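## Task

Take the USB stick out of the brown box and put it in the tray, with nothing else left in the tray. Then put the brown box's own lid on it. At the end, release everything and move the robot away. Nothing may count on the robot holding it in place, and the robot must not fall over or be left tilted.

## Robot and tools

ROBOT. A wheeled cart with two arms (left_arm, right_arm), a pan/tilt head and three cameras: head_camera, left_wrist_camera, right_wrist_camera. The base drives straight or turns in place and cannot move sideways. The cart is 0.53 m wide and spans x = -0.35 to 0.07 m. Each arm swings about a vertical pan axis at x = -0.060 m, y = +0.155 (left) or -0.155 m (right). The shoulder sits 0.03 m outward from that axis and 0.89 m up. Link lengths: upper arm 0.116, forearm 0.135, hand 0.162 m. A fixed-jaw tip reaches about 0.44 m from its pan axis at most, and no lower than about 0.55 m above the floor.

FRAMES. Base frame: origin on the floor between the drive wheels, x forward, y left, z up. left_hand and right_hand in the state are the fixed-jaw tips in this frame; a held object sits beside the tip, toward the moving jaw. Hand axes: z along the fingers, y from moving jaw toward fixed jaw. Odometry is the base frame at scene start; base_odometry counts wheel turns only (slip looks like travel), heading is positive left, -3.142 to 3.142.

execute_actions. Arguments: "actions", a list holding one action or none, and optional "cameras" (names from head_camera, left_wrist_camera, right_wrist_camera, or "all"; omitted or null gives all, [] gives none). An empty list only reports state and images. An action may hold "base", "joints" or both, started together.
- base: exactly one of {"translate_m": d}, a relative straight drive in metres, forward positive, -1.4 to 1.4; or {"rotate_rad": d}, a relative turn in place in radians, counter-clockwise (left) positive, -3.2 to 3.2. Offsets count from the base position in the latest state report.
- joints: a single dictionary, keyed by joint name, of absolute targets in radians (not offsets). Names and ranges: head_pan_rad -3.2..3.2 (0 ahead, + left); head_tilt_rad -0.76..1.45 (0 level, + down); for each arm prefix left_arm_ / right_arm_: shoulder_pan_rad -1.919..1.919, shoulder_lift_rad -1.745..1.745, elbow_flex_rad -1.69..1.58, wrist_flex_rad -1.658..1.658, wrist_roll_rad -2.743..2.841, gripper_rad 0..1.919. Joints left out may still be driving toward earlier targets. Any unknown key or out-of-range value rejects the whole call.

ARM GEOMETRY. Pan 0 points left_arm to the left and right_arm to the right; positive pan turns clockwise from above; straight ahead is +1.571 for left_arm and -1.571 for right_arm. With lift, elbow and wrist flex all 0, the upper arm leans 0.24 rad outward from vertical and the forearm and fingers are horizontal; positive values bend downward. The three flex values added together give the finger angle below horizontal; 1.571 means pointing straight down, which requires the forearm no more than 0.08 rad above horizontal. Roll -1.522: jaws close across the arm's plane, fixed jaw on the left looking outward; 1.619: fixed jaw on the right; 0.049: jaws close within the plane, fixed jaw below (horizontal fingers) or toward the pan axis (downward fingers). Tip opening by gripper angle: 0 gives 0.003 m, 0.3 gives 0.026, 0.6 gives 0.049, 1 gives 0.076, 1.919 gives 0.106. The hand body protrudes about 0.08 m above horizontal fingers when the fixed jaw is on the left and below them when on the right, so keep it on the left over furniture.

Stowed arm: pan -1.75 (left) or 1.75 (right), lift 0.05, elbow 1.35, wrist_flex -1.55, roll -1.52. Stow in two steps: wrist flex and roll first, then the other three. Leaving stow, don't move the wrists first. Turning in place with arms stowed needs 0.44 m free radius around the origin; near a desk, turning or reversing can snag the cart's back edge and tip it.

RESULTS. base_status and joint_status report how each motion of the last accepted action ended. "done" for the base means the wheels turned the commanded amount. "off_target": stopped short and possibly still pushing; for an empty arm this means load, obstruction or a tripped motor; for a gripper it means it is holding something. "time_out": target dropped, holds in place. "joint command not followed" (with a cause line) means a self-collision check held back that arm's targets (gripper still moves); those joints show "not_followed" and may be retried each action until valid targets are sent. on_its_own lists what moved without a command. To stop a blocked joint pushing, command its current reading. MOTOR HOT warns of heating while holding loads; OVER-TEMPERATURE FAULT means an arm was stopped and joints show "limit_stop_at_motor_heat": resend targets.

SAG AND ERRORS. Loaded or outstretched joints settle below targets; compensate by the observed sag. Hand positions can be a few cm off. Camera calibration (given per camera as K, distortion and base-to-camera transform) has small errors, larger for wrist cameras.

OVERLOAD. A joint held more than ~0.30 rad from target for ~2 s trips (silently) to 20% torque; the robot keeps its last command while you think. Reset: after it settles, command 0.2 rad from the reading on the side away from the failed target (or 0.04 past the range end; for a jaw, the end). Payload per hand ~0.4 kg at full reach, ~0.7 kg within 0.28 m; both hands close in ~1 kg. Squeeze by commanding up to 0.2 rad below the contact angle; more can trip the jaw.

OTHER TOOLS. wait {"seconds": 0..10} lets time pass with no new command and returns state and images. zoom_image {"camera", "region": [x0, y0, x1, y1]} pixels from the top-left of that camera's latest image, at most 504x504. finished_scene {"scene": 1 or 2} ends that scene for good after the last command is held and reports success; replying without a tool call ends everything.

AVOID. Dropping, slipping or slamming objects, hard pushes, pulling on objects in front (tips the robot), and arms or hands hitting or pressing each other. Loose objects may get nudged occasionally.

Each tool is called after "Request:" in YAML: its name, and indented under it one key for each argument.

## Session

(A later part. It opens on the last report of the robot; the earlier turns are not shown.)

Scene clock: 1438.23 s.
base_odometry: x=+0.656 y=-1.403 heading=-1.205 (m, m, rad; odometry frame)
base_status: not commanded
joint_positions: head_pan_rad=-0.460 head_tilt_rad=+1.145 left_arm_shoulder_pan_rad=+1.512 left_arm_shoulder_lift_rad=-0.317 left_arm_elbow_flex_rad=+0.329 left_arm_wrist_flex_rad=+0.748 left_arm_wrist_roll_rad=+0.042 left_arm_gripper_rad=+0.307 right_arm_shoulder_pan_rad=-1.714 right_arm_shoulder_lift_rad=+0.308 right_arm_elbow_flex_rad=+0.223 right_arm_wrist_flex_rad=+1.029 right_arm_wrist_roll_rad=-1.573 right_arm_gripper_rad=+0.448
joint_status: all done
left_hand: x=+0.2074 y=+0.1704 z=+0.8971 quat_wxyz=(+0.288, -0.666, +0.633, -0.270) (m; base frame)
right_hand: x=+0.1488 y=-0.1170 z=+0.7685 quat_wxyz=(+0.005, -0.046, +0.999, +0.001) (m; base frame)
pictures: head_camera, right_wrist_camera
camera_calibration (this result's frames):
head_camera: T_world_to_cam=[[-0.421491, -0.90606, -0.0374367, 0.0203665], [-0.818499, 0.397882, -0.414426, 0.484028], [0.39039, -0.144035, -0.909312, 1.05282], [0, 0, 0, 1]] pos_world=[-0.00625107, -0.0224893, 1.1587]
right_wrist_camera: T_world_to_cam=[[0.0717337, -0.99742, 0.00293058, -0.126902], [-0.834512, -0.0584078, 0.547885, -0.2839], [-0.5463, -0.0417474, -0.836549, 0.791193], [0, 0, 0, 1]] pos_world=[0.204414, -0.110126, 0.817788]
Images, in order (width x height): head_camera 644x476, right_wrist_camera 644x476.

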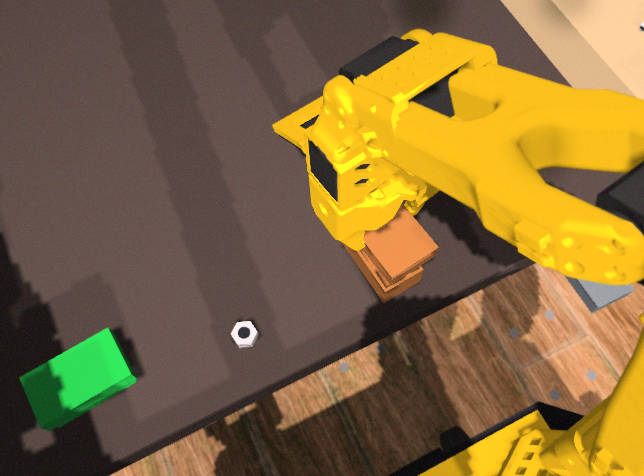

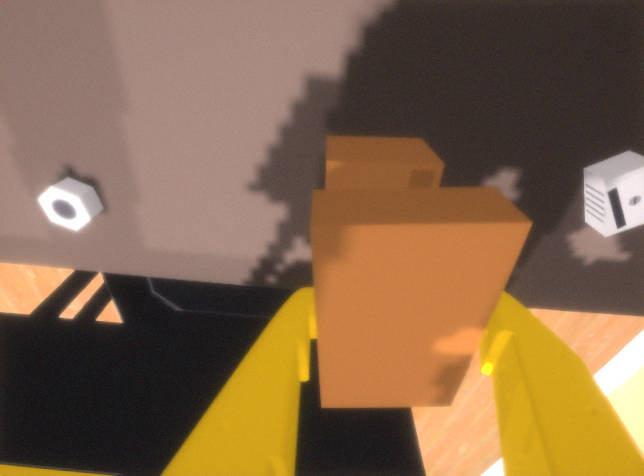

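Request:
execute_actions:
  actions:
    - {"joints": {"right_arm_shoulder_lift_rad": 0.367, "right_arm_elbow_flex_rad": 0.247, "right_arm_wrist_flex_rad": 0.927, "right_arm_shoulder_pan_rad": -1.727, "right_arm_wrist_roll_rad": -1.635}}
  cameras: ["head_camera", "right_wrist_camera"]

Scene clock: 1508.33 s.
base_odometry: x=+0.656 y=-1.403 heading=-1.205 (m, m, rad; odometry frame)
base_status: not commanded
joint_positions: head_pan_rad=-0.460 head_tilt_rad=+1.145 left_arm_shoulder_pan_rad=+1.512 left_arm_shoulder_lift_rad=-0.317 left_arm_elbow_flex_rad=+0.329 left_arm_wrist_flex_rad=+0.748 left_arm_wrist_roll_rad=+0.042 left_arm_gripper_rad=+0.307 right_arm_shoulder_pan_rad=-1.720 right_arm_shoulder_lift_rad=+0.378 right_arm_elbow_flex_rad=+0.249 right_arm_wrist_flex_rad=+0.933 right_arm_wrist_roll_rad=-1.625 right_arm_gripper_rad=+0.448
joint_status: all done
left_hand: x=+0.2074 y=+0.1704 z=+0.8971 quat_wxyz=(+0.288, -0.666, +0.633, -0.270) (m; base frame)
right_hand: x=+0.1491 y=-0.1157 z=+0.7527 quat_wxyz=(+0.005, -0.023, +1.000, +0.001) (m; base frame)
pictures: head_camera, right_wrist_camera
camera_calibration (this result's frames):
head_camera: T_world_to_cam=[[-0.421482, -0.906064, -0.0374368, 0.020367], [-0.818505, 0.397875, -0.414421, 0.484022], [0.390387, -0.144029, -0.909315, 1.05282], [0, 0, 0, 1]] pos_world=[-0.00625081, -0.022489, 1.1587]
right_wrist_camera: T_world_to_cam=[[0.0257765, -0.999665, 0.00237079, -0.11853], [-0.836278, -0.0202641, 0.547931, -0.270346], [-0.5477, -0.0161064, -0.83652, 0.78141], [0, 0, 0, 1]] pos_world=[0.204949, -0.111383, 0.802077]
Images, in order (width x height): head_camera 644x476, right_wrist_camera 644x476.

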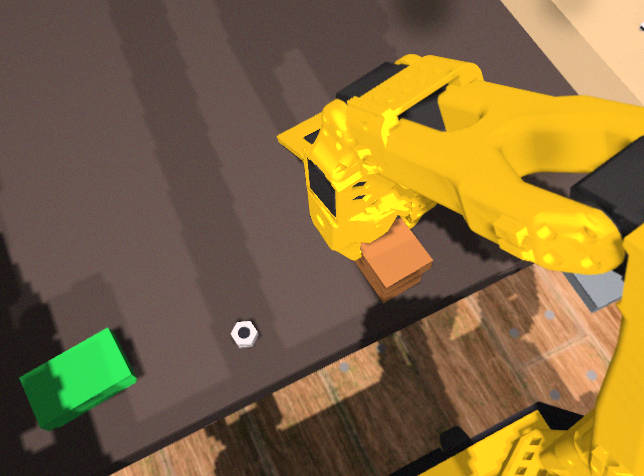

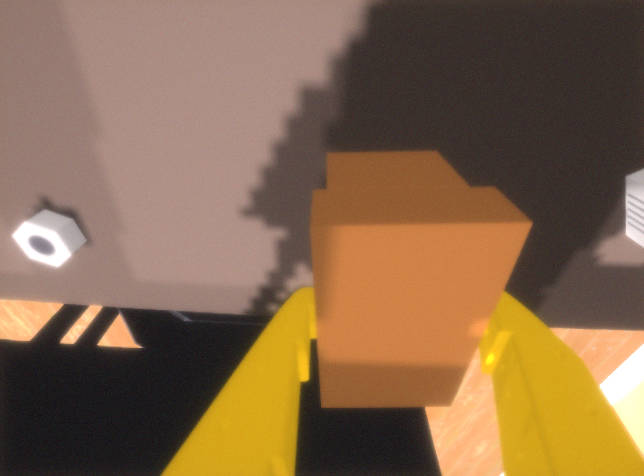

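Request:
zoom_image:
  camera: "right_wrist_camera"
  region: [300, 135, 400, 205]

Request:
zoom_image:
  camera: "right_wrist_camera"
  region: [410, 135, 510, 205]

Region (300, 135, 400, 205) of right_wrist_camera's 644x476 image, scaled by 5.040; it fills the top 353 rows of this view, and the rest is white.

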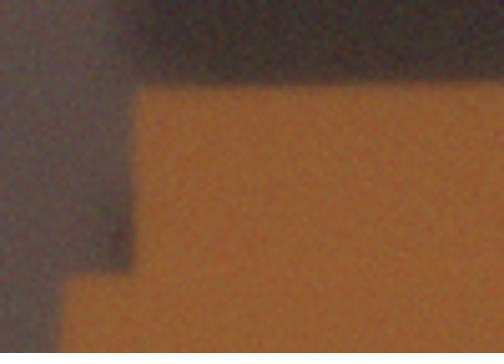

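Region (410, 135, 510, 205) of right_wrist_camera's 644x476 image, scaled by 5.040; it fills the top 353 rows of this view, and the rest is white.

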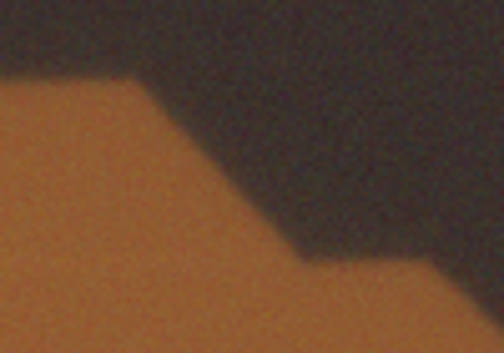

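Request:
zoom_image:
  camera: "head_camera"
  region: [330, 210, 450, 310]

Region (330, 210, 450, 310) of head_camera's 644x476 image, scaled by 4.200.

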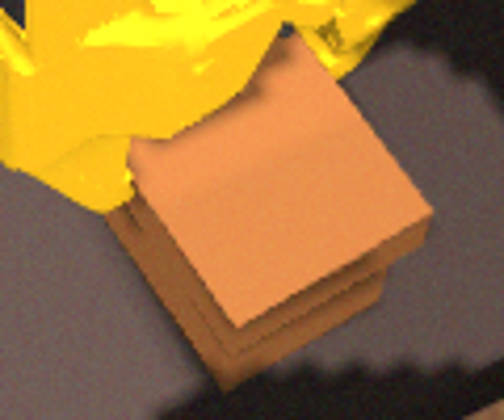

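Request:
execute_actions:
  actions:
    - {"joints": {"right_arm_shoulder_lift_rad": 0.389, "right_arm_elbow_flex_rad": 0.257, "right_arm_wrist_flex_rad": 0.895}}
  cameras: ["right_wrist_camera"]

Scene clock: 1545.97 s.
base_odometry: x=+0.656 y=-1.403 heading=-1.205 (m, m, rad; odometry frame)
base_status: not commanded
joint_positions: head_pan_rad=-0.460 head_tilt_rad=+1.145 left_arm_shoulder_pan_rad=+1.512 left_arm_shoulder_lift_rad=-0.317 left_arm_elbow_flex_rad=+0.329 left_arm_wrist_flex_rad=+0.748 left_arm_wrist_roll_rad=+0.042 left_arm_gripper_rad=+0.307 right_arm_shoulder_pan_rad=-1.720 right_arm_shoulder_lift_rad=+0.402 right_arm_elbow_flex_rad=+0.258 right_arm_wrist_flex_rad=+0.900 right_arm_wrist_roll_rad=-1.625 right_arm_gripper_rad=+0.448
joint_status: all done
left_hand: x=+0.2074 y=+0.1704 z=+0.8971 quat_wxyz=(+0.288, -0.666, +0.633, -0.270) (m; base frame)
right_hand: x=+0.1487 y=-0.1157 z=+0.7476 quat_wxyz=(+0.005, -0.023, +1.000, +0.001) (m; base frame)
pictures: right_wrist_camera
camera_calibration (this result's frames):
right_wrist_camera: T_world_to_cam=[[0.0257765, -0.999665, 0.00237079, -0.118557], [-0.836278, -0.0202641, 0.547931, -0.267788], [-0.5477, -0.0161064, -0.83652, 0.77692], [0, 0, 0, 1]] pos_world=[0.20463, -0.111431, 0.79692]
Images, in order (width x height): right_wrist_camera 644x476.

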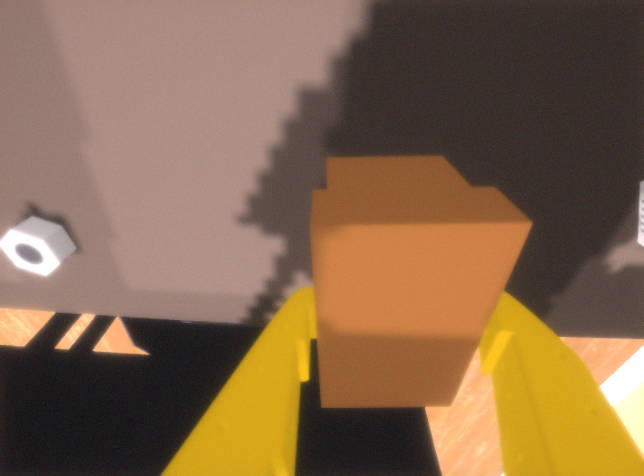

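Request:
zoom_image:
  camera: "right_wrist_camera"
  region: [300, 135, 400, 205]

Request:
zoom_image:
  camera: "right_wrist_camera"
  region: [410, 135, 510, 205]

Region (300, 135, 400, 205) of right_wrist_camera's 644x476 image, scaled by 5.040; it fills the top 353 rows of this view, and the rest is white.

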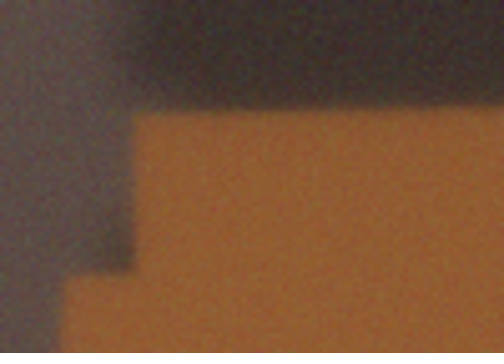

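Region (410, 135, 510, 205) of right_wrist_camera's 644x476 image, scaled by 5.040; it fills the top 353 rows of this view, and the rest is white.

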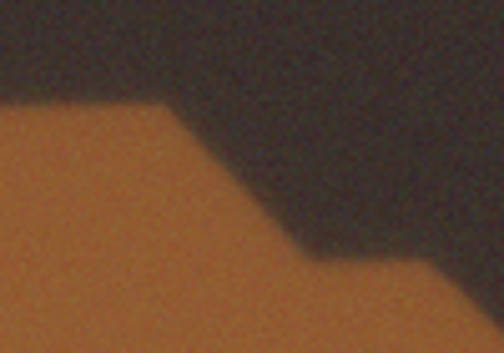

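Request:
execute_actions:
  actions:
    - {"joints": {"right_arm_shoulder_lift_rad": 0.424, "right_arm_wrist_flex_rad": 0.86}}
  cameras: ["head_camera", "right_wrist_camera"]

Scene clock: 1565.50 s.
base_odometry: x=+0.656 y=-1.403 heading=-1.205 (m, m, rad; odometry frame)
base_status: not commanded
joint_positions: head_pan_rad=-0.460 head_tilt_rad=+1.145 left_arm_shoulder_pan_rad=+1.512 left_arm_shoulder_lift_rad=-0.317 left_arm_elbow_flex_rad=+0.329 left_arm_wrist_flex_rad=+0.748 left_arm_wrist_roll_rad=+0.042 left_arm_gripper_rad=+0.307 right_arm_shoulder_pan_rad=-1.720 right_arm_shoulder_lift_rad=+0.435 right_arm_elbow_flex_rad=+0.258 right_arm_wrist_flex_rad=+0.867 right_arm_wrist_roll_rad=-1.625 right_arm_gripper_rad=+0.448
joint_status: all done
left_hand: x=+0.2074 y=+0.1704 z=+0.8971 quat_wxyz=(+0.288, -0.666, +0.633, -0.270) (m; base frame)
right_hand: x=+0.1491 y=-0.1157 z=+0.7415 quat_wxyz=(+0.005, -0.023, +1.000, +0.001) (m; base frame)
pictures: head_camera, right_wrist_camera
camera_calibration (this result's frames):
head_camera: T_world_to_cam=[[-0.421481, -0.906064, -0.0374369, 0.0203672], [-0.818506, 0.397874, -0.41442, 0.48402], [0.390386, -0.144028, -0.909316, 1.05283], [0, 0, 0, 1]] pos_world=[-0.00625076, -0.0224889, 1.1587]
right_wrist_camera: T_world_to_cam=[[0.0257765, -0.999665, 0.00237079, -0.118497], [-0.836278, -0.0202641, 0.547931, -0.264154], [-0.5477, -0.0161064, -0.83652, 0.772049], [0, 0, 0, 1]] pos_world=[0.204999, -0.111375, 0.790853]
Images, in order (width x height): head_camera 644x476, right_wrist_camera 644x476.

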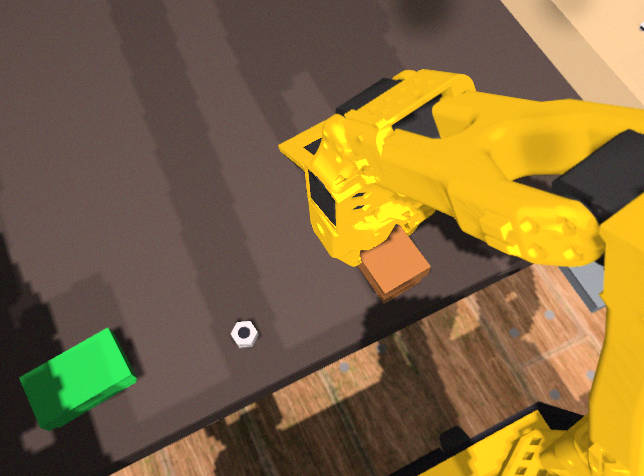

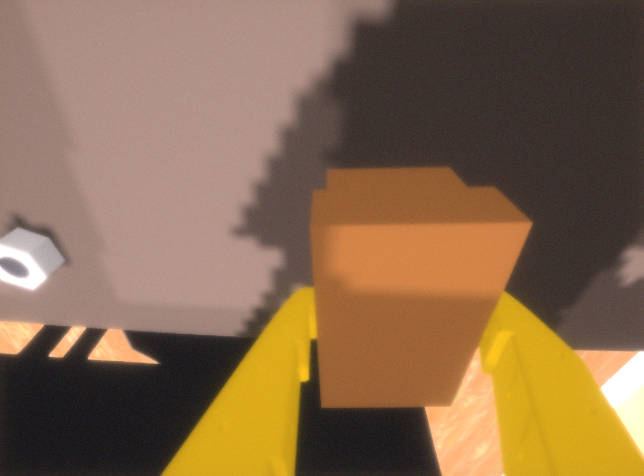

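Request:
execute_actions:
  actions:
    - {"joints": {"right_arm_shoulder_lift_rad": 0.461, "right_arm_wrist_flex_rad": 0.823}}
  cameras: ["head_camera", "right_wrist_camera"]

Scene clock: 1571.30 s.
base_odometry: x=+0.656 y=-1.403 heading=-1.205 (m, m, rad; odometry frame)
base_status: not commanded
joint_positions: head_pan_rad=-0.460 head_tilt_rad=+1.145 left_arm_shoulder_pan_rad=+1.512 left_arm_shoulder_lift_rad=-0.317 left_arm_elbow_flex_rad=+0.329 left_arm_wrist_flex_rad=+0.748 left_arm_wrist_roll_rad=+0.042 left_arm_gripper_rad=+0.307 right_arm_shoulder_pan_rad=-1.720 right_arm_shoulder_lift_rad=+0.471 right_arm_elbow_flex_rad=+0.258 right_arm_wrist_flex_rad=+0.830 right_arm_wrist_roll_rad=-1.625 right_arm_gripper_rad=+0.448
joint_status: all done
left_hand: x=+0.2074 y=+0.1704 z=+0.8971 quat_wxyz=(+0.288, -0.666, +0.633, -0.270) (m; base frame)
right_hand: x=+0.1495 y=-0.1156 z=+0.7352 quat_wxyz=(+0.006, -0.023, +1.000, +0.001) (m; base frame)
pictures: head_camera, right_wrist_camera
camera_calibration (this result's frames):
head_camera: T_world_to_cam=[[-0.421475, -0.906067, -0.037437, 0.0203675], [-0.81851, 0.39787, -0.414416, 0.484015], [0.390383, -0.144023, -0.909317, 1.05283], [0, 0, 0, 1]] pos_world=[-0.0062506, -0.0224887, 1.1587]
right_wrist_camera: T_world_to_cam=[[0.025773, -0.999665, 0.00218132, -0.11829], [-0.837108, -0.0203892, 0.546658, -0.259283], [-0.54643, -0.015915, -0.837353, 0.767411], [0, 0, 0, 1]] pos_world=[0.205338, -0.111324, 0.784591]
Images, in order (width x height): head_camera 644x476, right_wrist_camera 644x476.

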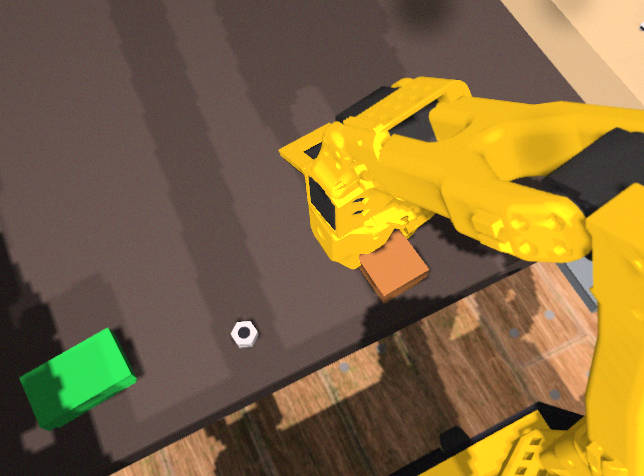

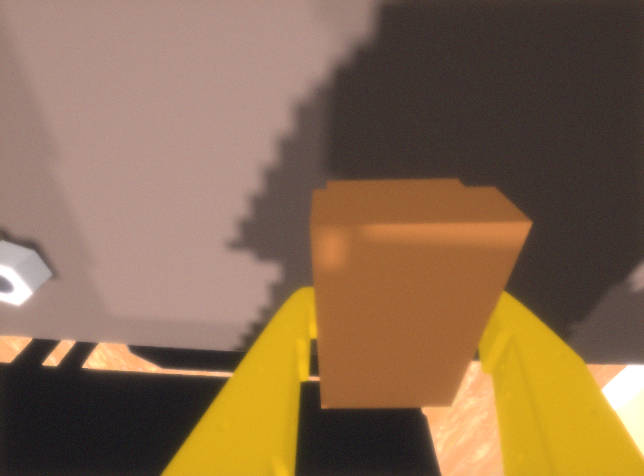

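Request:
execute_actions:
  actions:
    - {"joints": {"right_arm_gripper_rad": 0.62}}
  cameras: ["head_camera", "right_wrist_camera"]

Scene clock: 1575.67 s.
base_odometry: x=+0.656 y=-1.403 heading=-1.205 (m, m, rad; odometry frame)
base_status: not commanded
joint_positions: head_pan_rad=-0.460 head_tilt_rad=+1.145 left_arm_shoulder_pan_rad=+1.512 left_arm_shoulder_lift_rad=-0.317 left_arm_elbow_flex_rad=+0.329 left_arm_wrist_flex_rad=+0.748 left_arm_wrist_roll_rad=+0.042 left_arm_gripper_rad=+0.307 right_arm_shoulder_pan_rad=-1.720 right_arm_shoulder_lift_rad=+0.472 right_arm_elbow_flex_rad=+0.258 right_arm_wrist_flex_rad=+0.828 right_arm_wrist_roll_rad=-1.625 right_arm_gripper_rad=+0.610
joint_status: all done
left_hand: x=+0.2074 y=+0.1704 z=+0.8971 quat_wxyz=(+0.288, -0.666, +0.633, -0.270) (m; base frame)
right_hand: x=+0.1495 y=-0.1156 z=+0.7349 quat_wxyz=(+0.006, -0.023, +1.000, +0.001) (m; base frame)
pictures: head_camera, right_wrist_camera
camera_calibration (this result's frames):
head_camera: T_world_to_cam=[[-0.421475, -0.906067, -0.037437, 0.0203675], [-0.818511, 0.397869, -0.414416, 0.484015], [0.390383, -0.144023, -0.909317, 1.05283], [0, 0, 0, 1]] pos_world=[-0.00625059, -0.0224887, 1.1587]
right_wrist_camera: T_world_to_cam=[[0.025773, -0.999665, 0.00218132, -0.11829], [-0.837108, -0.0203892, 0.546658, -0.25913], [-0.54643, -0.015915, -0.837353, 0.767181], [0, 0, 0, 1]] pos_world=[0.20534, -0.111324, 0.784315]
Images, in order (width x height): head_camera 644x476, right_wrist_camera 644x476.

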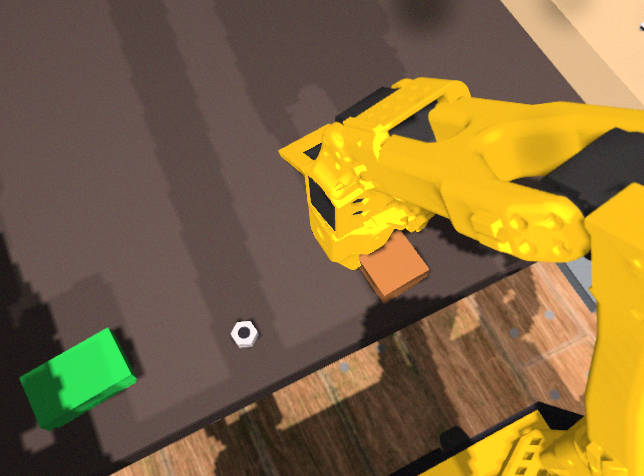

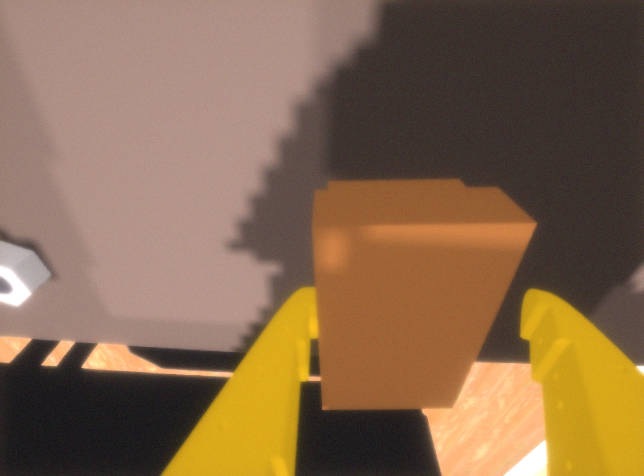

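Request:
execute_actions:
  actions:
    - {"joints": {"right_arm_shoulder_pan_rad": -1.745, "right_arm_shoulder_lift_rad": 0.2, "right_arm_wrist_flex_rad": 1.05}}
  cameras: ["right_wrist_camera"]

Request:
execute_actions:
  actions:
    - {"base": {"translate_m": -0.3}, "joints": {"right_arm_shoulder_lift_rad": -0.3, "right_arm_shoulder_pan_rad": -0.9, "head_pan_rad": -0.45, "head_tilt_rad": 0.72}}
  cameras: ["head_camera"]

Scene clock: 1587.03 s.
base_odometry: x=+0.656 y=-1.403 heading=-1.205 (m, m, rad; odometry frame)
base_status: not commanded
joint_positions: head_pan_rad=-0.460 head_tilt_rad=+1.145 left_arm_shoulder_pan_rad=+1.512 left_arm_shoulder_lift_rad=-0.317 left_arm_elbow_flex_rad=+0.329 left_arm_wrist_flex_rad=+0.748 left_arm_wrist_roll_rad=+0.042 left_arm_gripper_rad=+0.307 right_arm_shoulder_pan_rad=-1.739 right_arm_shoulder_lift_rad=+0.242 right_arm_elbow_flex_rad=+0.258 right_arm_wrist_flex_rad=+1.044 right_arm_wrist_roll_rad=-1.625 right_arm_gripper_rad=+0.611
joint_status: all done
left_hand: x=+0.2074 y=+0.1704 z=+0.8971 quat_wxyz=(+0.288, -0.666, +0.633, -0.270) (m; base frame)
right_hand: x=+0.1460 y=-0.1123 z=+0.7760 quat_wxyz=(+0.013, -0.032, +0.999, +0.002) (m; base frame)
pictures: right_wrist_camera
camera_calibration (this result's frames):
right_wrist_camera: T_world_to_cam=[[0.0441512, -0.999025, 0.000475917, -0.116202], [-0.843953, -0.037043, 0.535136, -0.276443], [-0.534596, -0.0240285, -0.844766, 0.802802], [0, 0, 0, 1]] pos_world=[0.201001, -0.107039, 0.826169]
Images, in order (width x height): right_wrist_camera 644x476.

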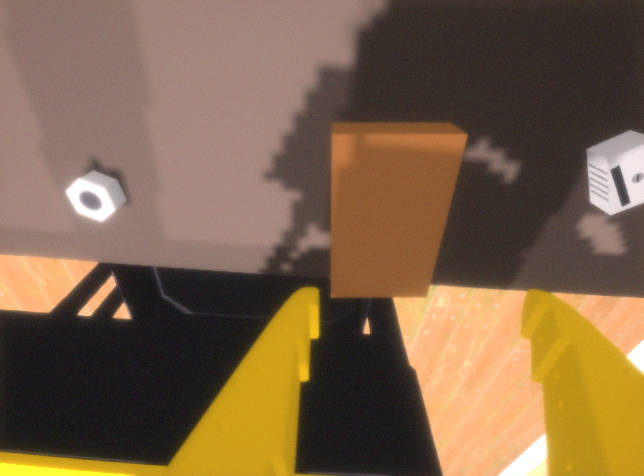

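Scene clock: 1589.40 s.
base_odometry: x=+0.549 y=-1.122 heading=-1.198 (m, m, rad; odometry frame)
base_status: done
joint_positions: head_pan_rad=-0.460 head_tilt_rad=+0.734 left_arm_shoulder_pan_rad=+1.512 left_arm_shoulder_lift_rad=-0.317 left_arm_elbow_flex_rad=+0.329 left_arm_wrist_flex_rad=+0.748 left_arm_wrist_roll_rad=+0.042 left_arm_gripper_rad=+0.307 right_arm_shoulder_pan_rad=-0.904 right_arm_shoulder_lift_rad=-0.269 right_arm_elbow_flex_rad=+0.261 right_arm_wrist_flex_rad=+1.048 right_arm_wrist_roll_rad=-1.625 right_arm_gripper_rad=+0.611
joint_status: all done
left_hand: x=+0.2074 y=+0.1704 z=+0.8971 quat_wxyz=(+0.288, -0.666, +0.633, -0.270) (m; base frame)
right_hand: x=+0.1366 y=-0.2999 z=+0.8780 quat_wxyz=(+0.252, +0.362, +0.894, -0.073) (m; base frame)
pictures: head_camera
camera_calibration (this result's frames):
head_camera: T_world_to_cam=[[-0.409763, -0.911863, -0.0245085, 0.00603724], [-0.60234, 0.290655, -0.743442, 0.872884], [0.68504, -0.289873, -0.668352, 0.789325], [0, 0, 0, 1]] pos_world=[-0.012472, -0.0193995, 1.17663]
Images, in order (width x height): head_camera 644x476.

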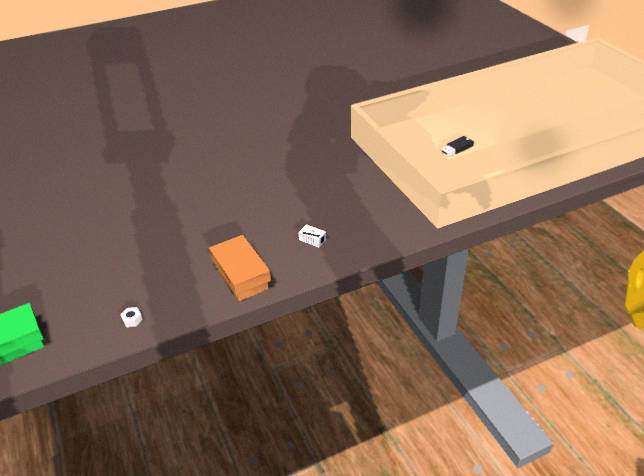

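Request:
zoom_image:
  camera: "head_camera"
  region: [180, 210, 310, 320]

Region (180, 210, 310, 320) of head_camera's 644x476 image, scaled by 3.877; it fills the top 426 rows of this view, and the rest is white.

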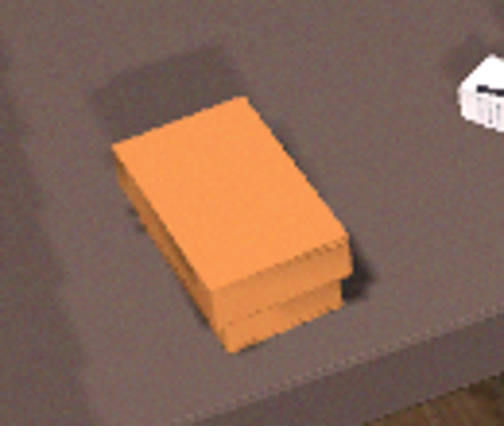

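The USB stick is in the tray, the lid sits level on the brown box, and the robot has backed clear. I'm ending scene 1.

Request:
finished_scene:
  scene: 1

The scene is finished: the task was done.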